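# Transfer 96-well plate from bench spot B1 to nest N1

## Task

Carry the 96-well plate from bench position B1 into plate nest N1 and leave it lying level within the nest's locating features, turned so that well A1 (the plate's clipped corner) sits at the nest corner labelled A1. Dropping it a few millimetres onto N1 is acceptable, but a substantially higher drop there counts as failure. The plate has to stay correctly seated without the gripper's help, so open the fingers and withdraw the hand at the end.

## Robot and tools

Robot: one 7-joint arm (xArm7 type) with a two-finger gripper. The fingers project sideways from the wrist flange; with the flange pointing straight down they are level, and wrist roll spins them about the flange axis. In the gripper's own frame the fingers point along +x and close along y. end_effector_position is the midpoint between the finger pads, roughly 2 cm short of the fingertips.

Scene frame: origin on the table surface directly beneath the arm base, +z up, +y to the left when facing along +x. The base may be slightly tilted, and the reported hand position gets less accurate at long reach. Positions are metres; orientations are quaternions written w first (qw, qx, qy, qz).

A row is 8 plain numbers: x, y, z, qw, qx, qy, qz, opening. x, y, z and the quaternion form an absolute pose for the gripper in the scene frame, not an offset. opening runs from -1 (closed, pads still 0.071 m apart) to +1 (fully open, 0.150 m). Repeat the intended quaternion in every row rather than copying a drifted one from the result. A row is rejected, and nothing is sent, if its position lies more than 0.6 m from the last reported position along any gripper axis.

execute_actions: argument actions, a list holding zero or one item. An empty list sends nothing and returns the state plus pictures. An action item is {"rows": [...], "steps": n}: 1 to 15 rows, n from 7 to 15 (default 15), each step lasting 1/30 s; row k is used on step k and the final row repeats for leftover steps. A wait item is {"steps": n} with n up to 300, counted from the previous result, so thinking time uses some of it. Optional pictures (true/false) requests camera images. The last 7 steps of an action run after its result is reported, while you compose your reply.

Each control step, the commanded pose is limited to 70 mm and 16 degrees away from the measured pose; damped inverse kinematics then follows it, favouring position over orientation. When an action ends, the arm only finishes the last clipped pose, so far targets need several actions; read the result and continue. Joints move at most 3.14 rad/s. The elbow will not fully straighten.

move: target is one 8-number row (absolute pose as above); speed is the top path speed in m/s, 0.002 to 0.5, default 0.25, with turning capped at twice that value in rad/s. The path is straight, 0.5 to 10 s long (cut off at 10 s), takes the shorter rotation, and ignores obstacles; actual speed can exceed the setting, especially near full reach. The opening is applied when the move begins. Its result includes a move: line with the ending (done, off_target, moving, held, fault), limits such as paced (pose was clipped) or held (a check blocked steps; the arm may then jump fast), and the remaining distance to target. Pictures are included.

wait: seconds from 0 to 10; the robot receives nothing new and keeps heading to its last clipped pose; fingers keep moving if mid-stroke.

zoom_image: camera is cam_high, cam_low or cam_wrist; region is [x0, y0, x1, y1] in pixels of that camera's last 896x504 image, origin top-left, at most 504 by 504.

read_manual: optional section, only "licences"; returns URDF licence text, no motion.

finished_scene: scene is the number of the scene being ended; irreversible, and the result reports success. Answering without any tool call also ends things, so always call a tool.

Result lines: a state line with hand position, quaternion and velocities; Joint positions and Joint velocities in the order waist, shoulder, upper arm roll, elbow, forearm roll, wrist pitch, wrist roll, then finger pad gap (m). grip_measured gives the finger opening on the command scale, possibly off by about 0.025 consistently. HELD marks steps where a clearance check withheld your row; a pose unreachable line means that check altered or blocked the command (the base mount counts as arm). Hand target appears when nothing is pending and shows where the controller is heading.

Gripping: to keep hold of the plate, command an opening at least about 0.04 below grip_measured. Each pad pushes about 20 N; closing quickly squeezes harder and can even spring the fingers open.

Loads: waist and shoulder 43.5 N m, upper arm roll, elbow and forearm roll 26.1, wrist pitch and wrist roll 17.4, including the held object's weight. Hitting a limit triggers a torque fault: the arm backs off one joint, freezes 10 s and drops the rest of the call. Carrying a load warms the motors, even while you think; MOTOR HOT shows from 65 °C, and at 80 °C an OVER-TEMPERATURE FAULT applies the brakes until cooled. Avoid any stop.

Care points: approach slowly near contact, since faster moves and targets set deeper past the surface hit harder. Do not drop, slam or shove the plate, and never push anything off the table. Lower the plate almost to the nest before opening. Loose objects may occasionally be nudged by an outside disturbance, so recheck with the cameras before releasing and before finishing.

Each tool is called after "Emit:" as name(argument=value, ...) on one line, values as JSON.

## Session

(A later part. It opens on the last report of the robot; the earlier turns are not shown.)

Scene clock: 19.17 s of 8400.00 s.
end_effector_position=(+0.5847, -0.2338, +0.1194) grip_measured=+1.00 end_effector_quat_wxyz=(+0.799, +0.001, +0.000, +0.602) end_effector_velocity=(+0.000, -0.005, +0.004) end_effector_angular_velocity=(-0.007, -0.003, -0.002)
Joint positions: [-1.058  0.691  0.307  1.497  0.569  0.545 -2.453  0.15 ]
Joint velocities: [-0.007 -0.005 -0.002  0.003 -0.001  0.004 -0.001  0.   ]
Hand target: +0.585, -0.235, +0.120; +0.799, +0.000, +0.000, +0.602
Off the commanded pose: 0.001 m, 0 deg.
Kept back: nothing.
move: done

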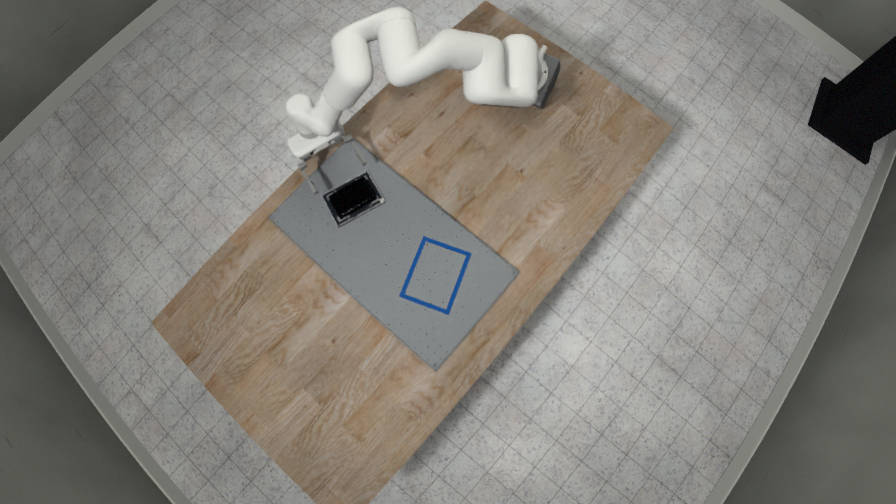

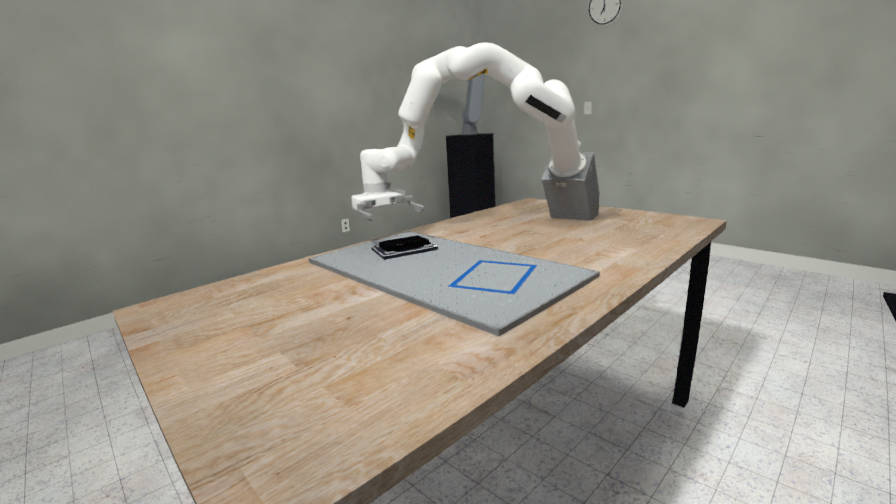

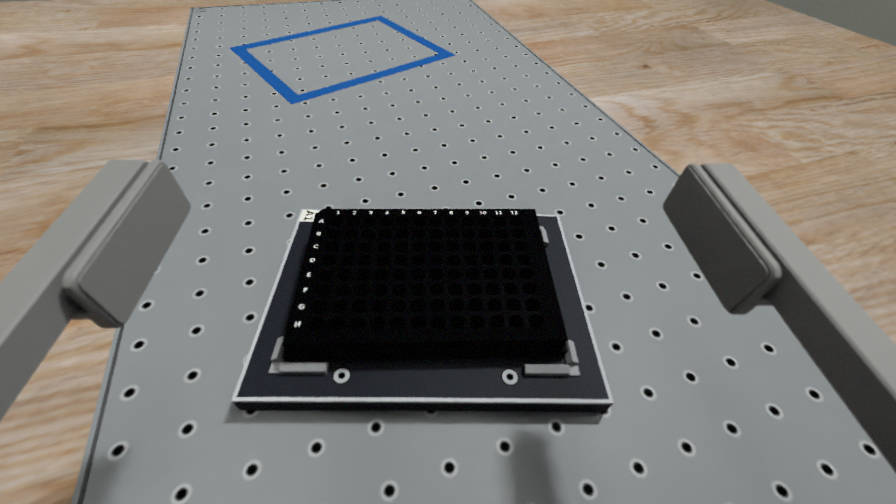

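Emit:
move(target=[0.6006, -0.1757, 0.043, 0.7986, 0, 0, 0.6018, 1], speed=0.15)

Emit:
move(target=[0.6006, -0.1757, 0.043, 0.7986, 0, 0, 0.6018, 0.3], speed=0.03)

Emit:
move(target=[0.6002, -0.1772, 0.047, 0.8039, 0, 0, 0.5948, 0.3], speed=0.02)

Emit:
move(target=[0.6002, -0.1772, 0.042, 0.8039, 0, 0, 0.5948, 0.3], speed=0.02)

Emit:
move(target=[0.6002, -0.1772, 0.042, 0.8039, 0, 0, 0.5948, 1], speed=0.03)

Emit:
move(target=[0.585, -0.235, 0.12, 0.8039, 0, 0, 0.5948, 1], speed=0.15)

Emit:
zoom_image(camera="cam_low", region=[350, 210, 450, 270])

Scene clock: 20.87 s of 8400.00 s.
end_effector_position=(+0.6010, -0.1767, +0.0434) grip_measured=+1.00 end_effector_quat_wxyz=(+0.799, -0.001, -0.000, +0.602) end_effector_velocity=(+0.001, +0.008, -0.004) end_effector_angular_velocity=(+0.012, +0.002, +0.005)
Joint positions: [-0.914  0.797  0.321  1.511  0.572  0.381 -2.379  0.15 ]
Joint velocities: [ 0.009  0.004  0.006 -0.001  0.    -0.     0.002  0.   ]
Hand target: +0.601, -0.176, +0.043; +0.799, -0.000, -0.000, +0.602
Off the commanded pose: 0.001 m, 0 deg.
Kept back: nothing.
move: done

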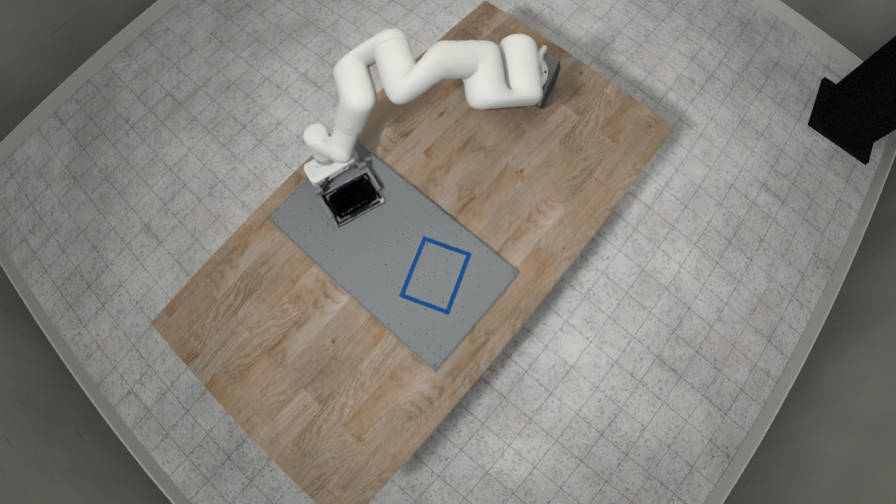

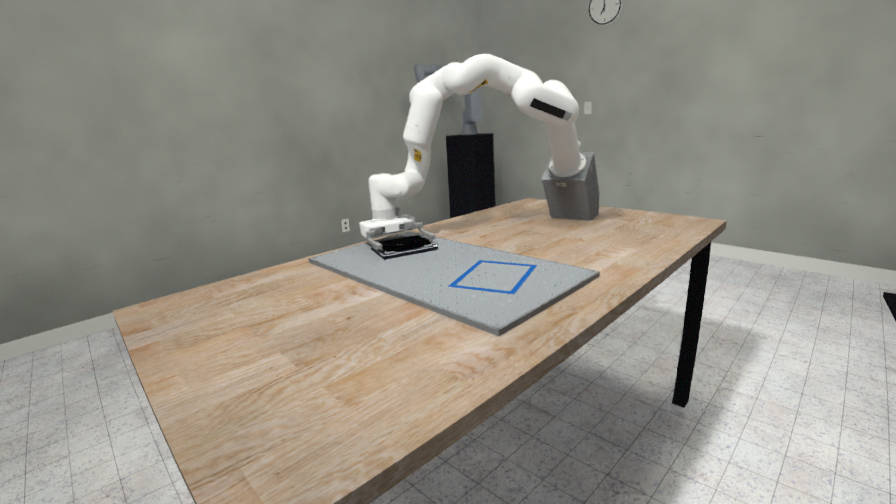

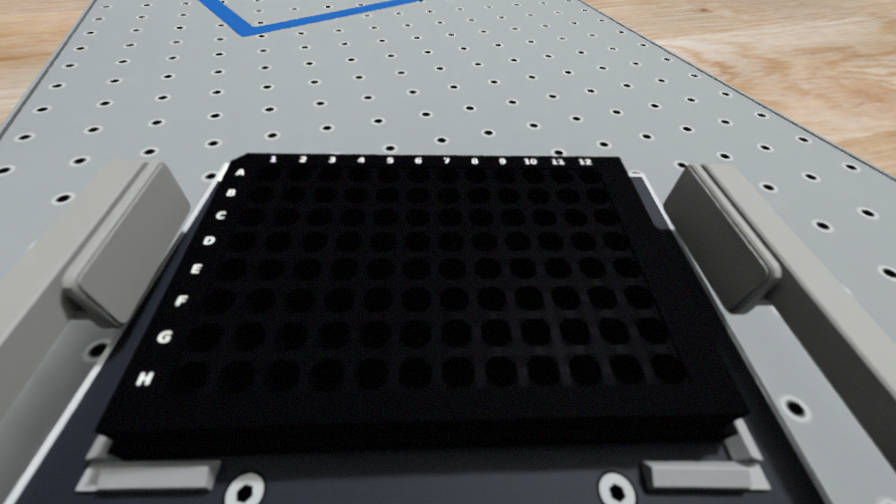

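Scene clock: 21.57 s of 8400.00 s.
end_effector_position=(+0.6006, -0.1760, +0.0431) grip_measured=+0.42 end_effector_quat_wxyz=(+0.799, -0.000, +0.000, +0.602) end_effector_velocity=(+0.000, +0.000, +0.000) end_effector_angular_velocity=(-0.000, -0.000, -0.000)
Joint positions: [-0.913  0.797  0.321  1.509  0.572  0.38  -2.379  0.127]
Joint velocities: [ 0.001 -0.001 -0.    -0.    -0.    -0.     0.001  0.   ]
Hand target: +0.601, -0.176, +0.043; +0.799, -0.000, -0.000, +0.602
Off the commanded pose: 0.000 m, 0 deg.
Kept back: nothing.
move: done

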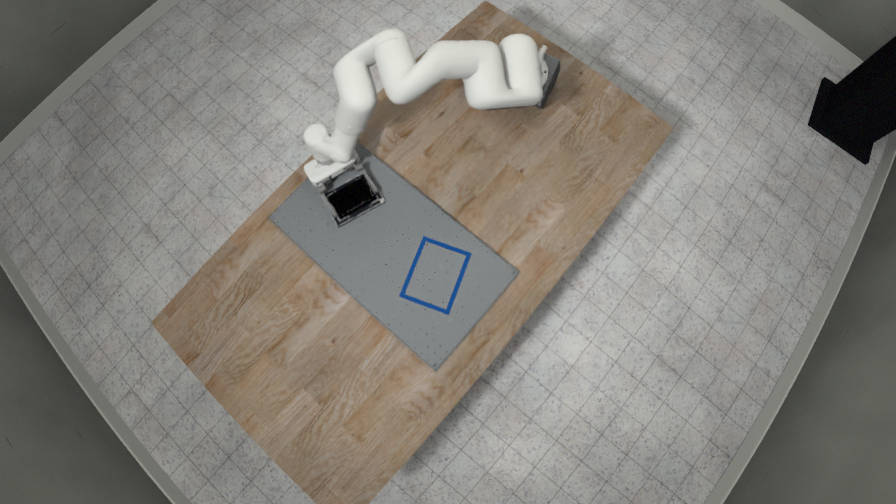

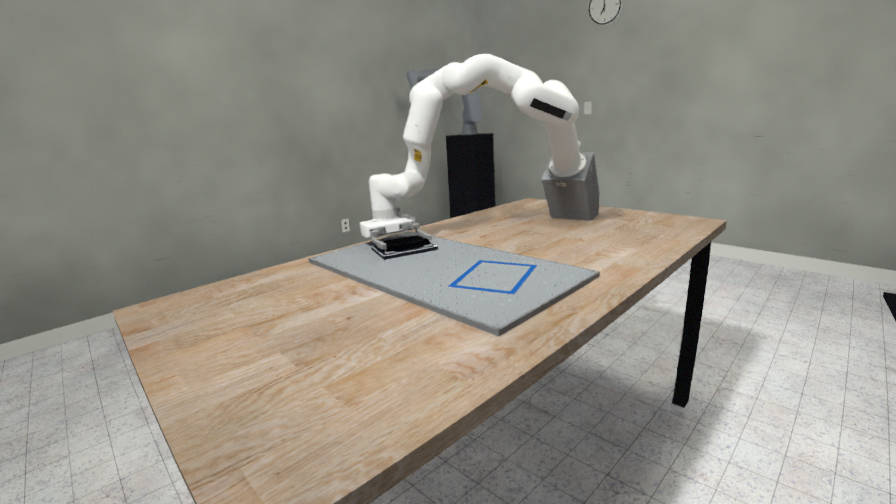

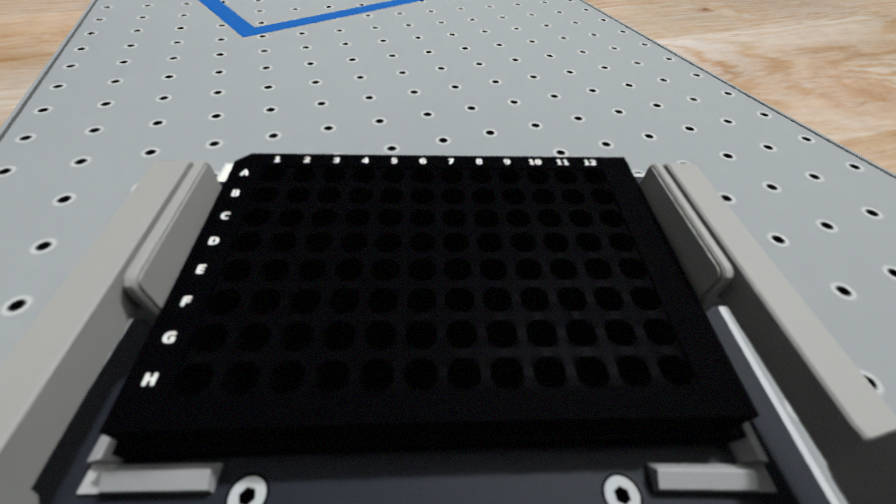

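Scene clock: 22.27 s of 8400.00 s.
end_effector_position=(+0.6003, -0.1772, +0.0470) grip_measured=+0.42 end_effector_quat_wxyz=(+0.804, -0.000, +0.000, +0.595) end_effector_velocity=(-0.001, +0.001, -0.000) end_effector_angular_velocity=(+0.002, +0.002, -0.002)
Joint positions: [-0.921  0.784  0.323  1.493  0.581  0.381 -2.373  0.127]
Joint velocities: [-0.001 -0.001  0.001 -0.004  0.001  0.     0.001  0.   ]
Hand target: +0.600, -0.177, +0.047; +0.804, +0.000, +0.000, +0.595
Off the commanded pose: 0.000 m, 0 deg.
Kept back: nothing.
move: done

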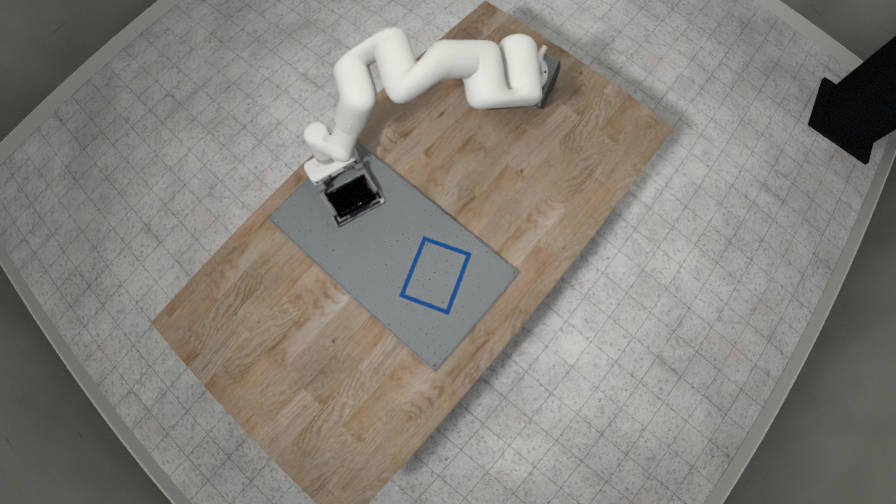

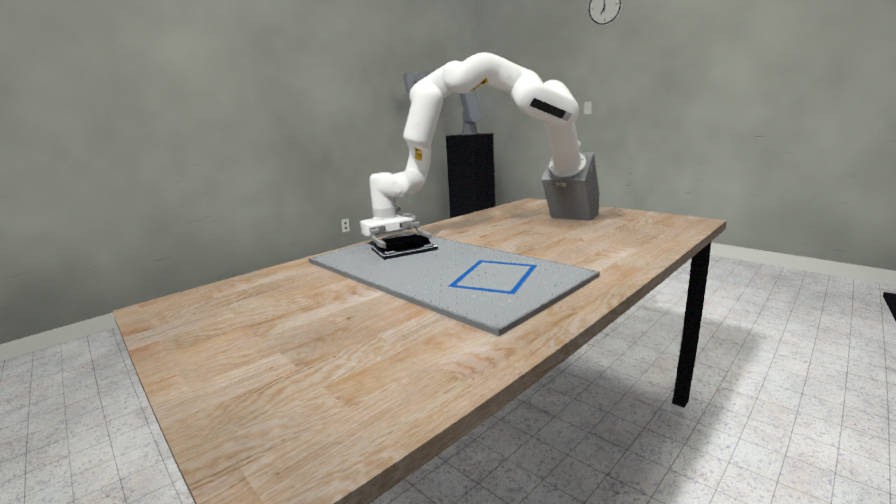

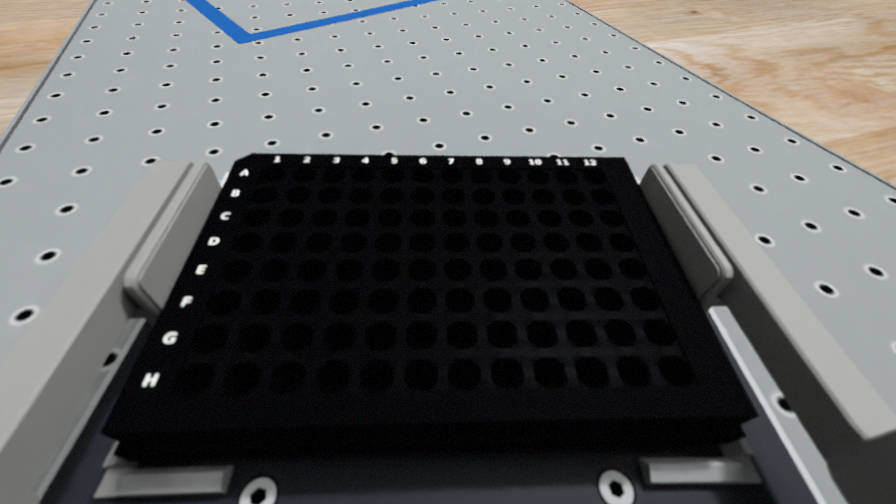

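Scene clock: 22.97 s of 8400.00 s.
end_effector_position=(+0.6004, -0.1772, +0.0423) grip_measured=+0.42 end_effector_quat_wxyz=(+0.804, -0.000, -0.000, +0.595) end_effector_velocity=(-0.000, +0.000, -0.002) end_effector_angular_velocity=(+0.001, +0.001, -0.002)
Joint positions: [-0.916  0.798  0.322  1.504  0.58   0.377 -2.372  0.127]
Joint velocities: [ 0.002  0.004 -0.     0.002 -0.    -0.001  0.002  0.   ]
Hand target: +0.600, -0.177, +0.042; +0.804, -0.000, -0.000, +0.595
Off the commanded pose: 0.000 m, 0 deg.
Kept back: nothing.
move: done

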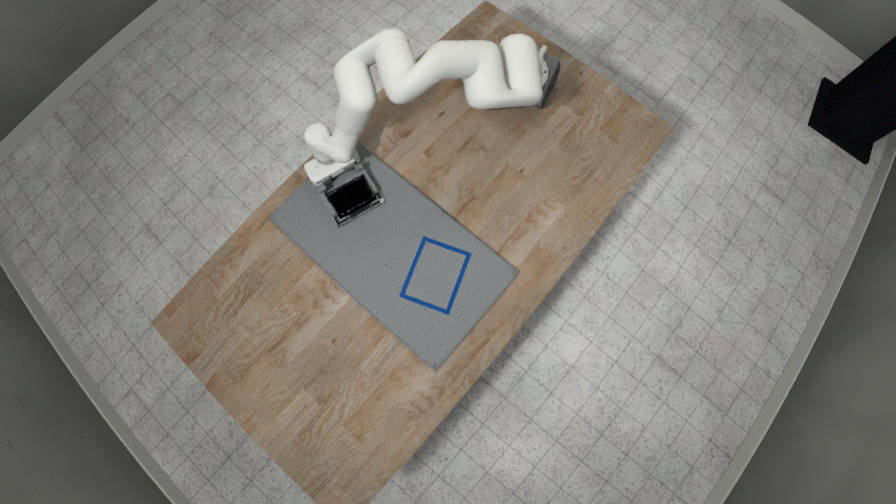

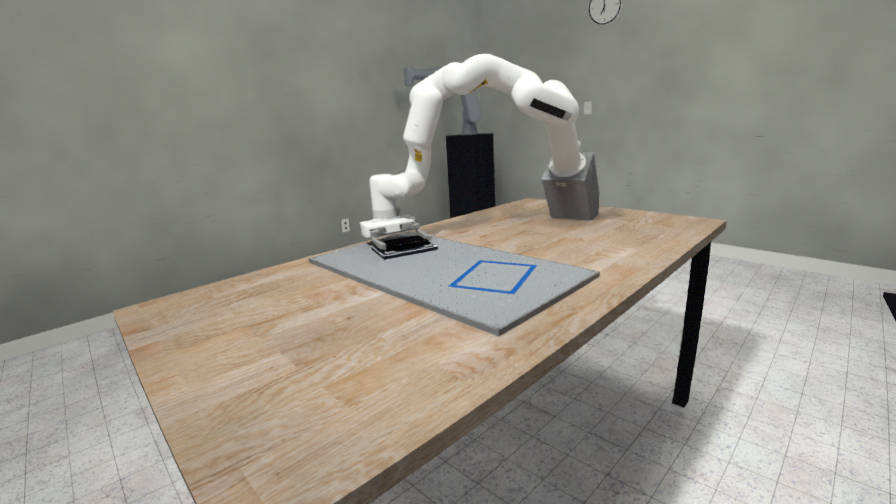

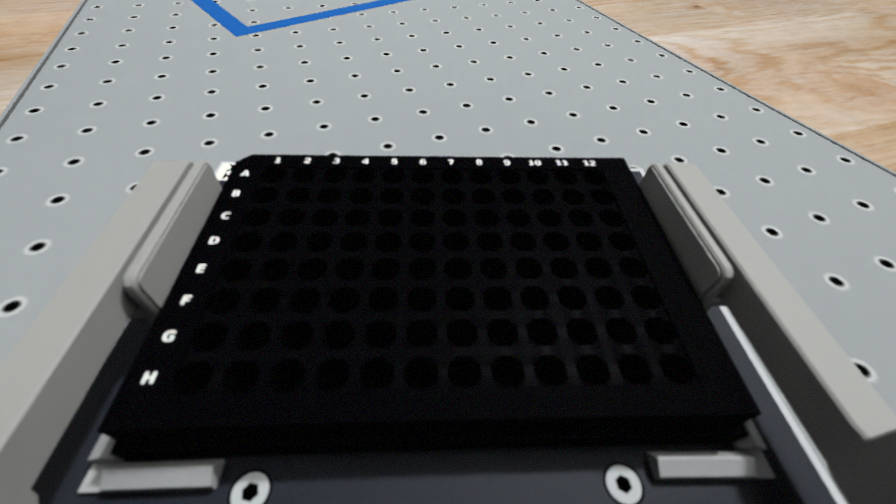

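Scene clock: 23.67 s of 8400.00 s.
end_effector_position=(+0.6002, -0.1772, +0.0420) grip_measured=+1.00 end_effector_quat_wxyz=(+0.804, -0.000, -0.000, +0.595) end_effector_velocity=(+0.000, +0.000, +0.000) end_effector_angular_velocity=(-0.001, -0.000, +0.001)
Joint positions: [-0.916  0.798  0.322  1.504  0.58   0.376 -2.372  0.15 ]
Joint velocities: [ 0.001 -0.001 -0.001  0.    -0.    -0.     0.     0.   ]
Hand target: +0.600, -0.177, +0.042; +0.804, +0.000, -0.000, +0.595
Off the commanded pose: 0.000 m, 0 deg.
Kept back: nothing.
move: done

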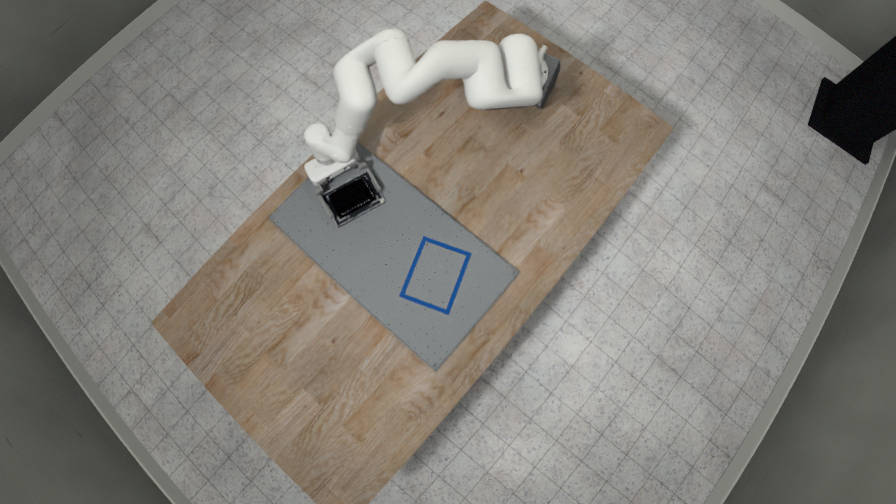

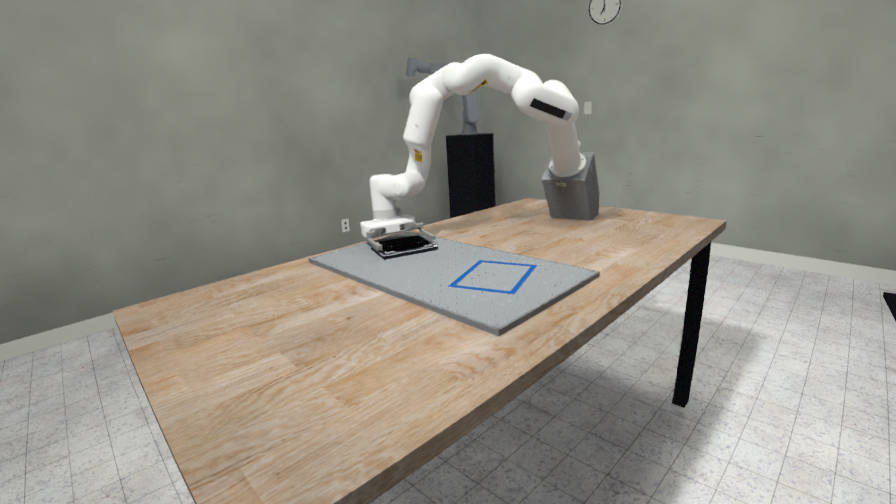

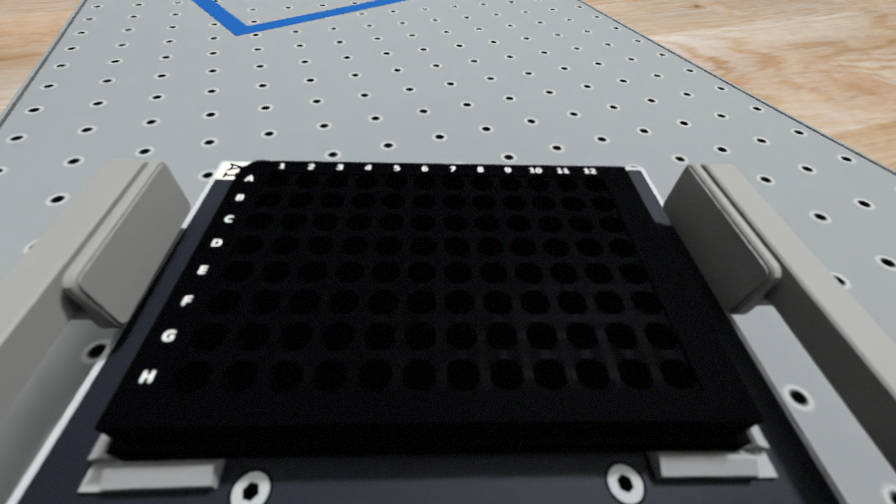

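Scene clock: 24.73 s of 8400.00 s.
end_effector_position=(+0.5847, -0.2338, +0.1194) grip_measured=+1.00 end_effector_quat_wxyz=(+0.804, +0.001, +0.000, +0.595) end_effector_velocity=(-0.001, -0.005, +0.003) end_effector_angular_velocity=(-0.007, -0.001, -0.003)
Joint positions: [-1.06   0.687  0.308  1.486  0.576  0.541 -2.443  0.15 ]
Joint velocities: [-0.008 -0.003 -0.003  0.003 -0.001  0.004 -0.002  0.   ]
Hand target: +0.585, -0.235, +0.120; +0.804, +0.000, +0.000, +0.595
Off the commanded pose: 0.001 m, 0 deg.
Kept back: nothing.
move: done

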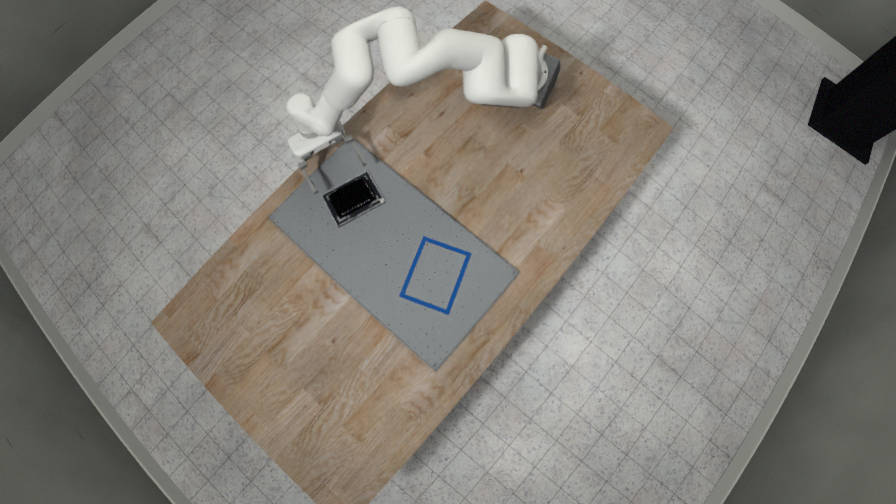

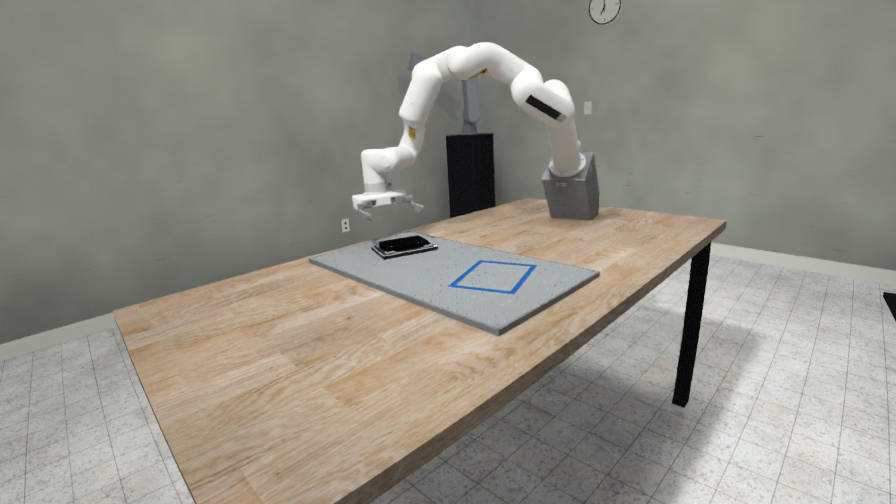

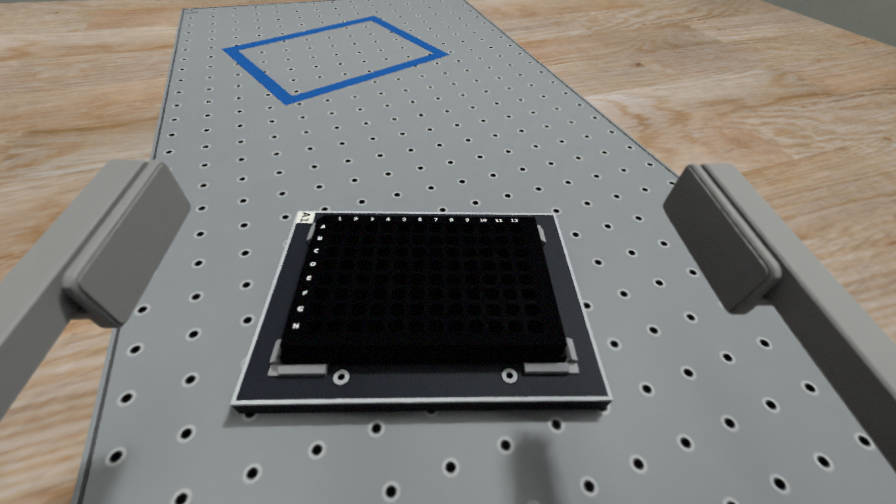

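Region (350, 210, 450, 270) of cam_low's 896x504 image, scaled by 5.040, with more detail than that image has; it fills the top 302 rows of this view, and the rest is white.

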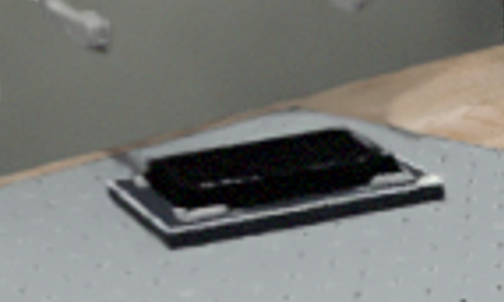

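Emit:
zoom_image(camera="cam_wrist", region=[220, 190, 620, 420])

Emit:
zoom_image(camera="cam_high", region=[310, 160, 400, 240])

Region (220, 190, 620, 420) of cam_wrist's 896x504 image, scaled by 1.260, with more detail than that image has; it fills the top 290 rows of this view, and the rest is white.

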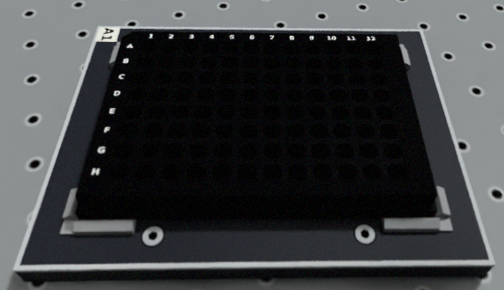

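Region (310, 160, 400, 240) of cam_high's 896x504 image, scaled by 5.600, with more detail than that image has.

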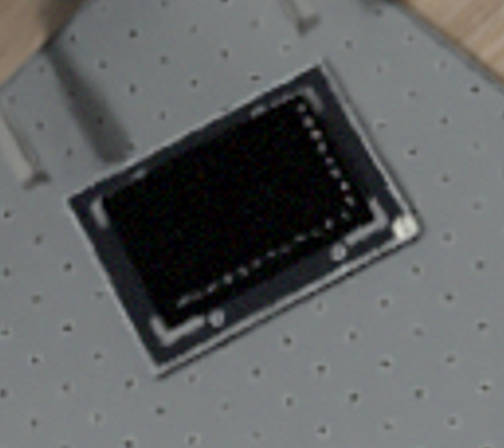

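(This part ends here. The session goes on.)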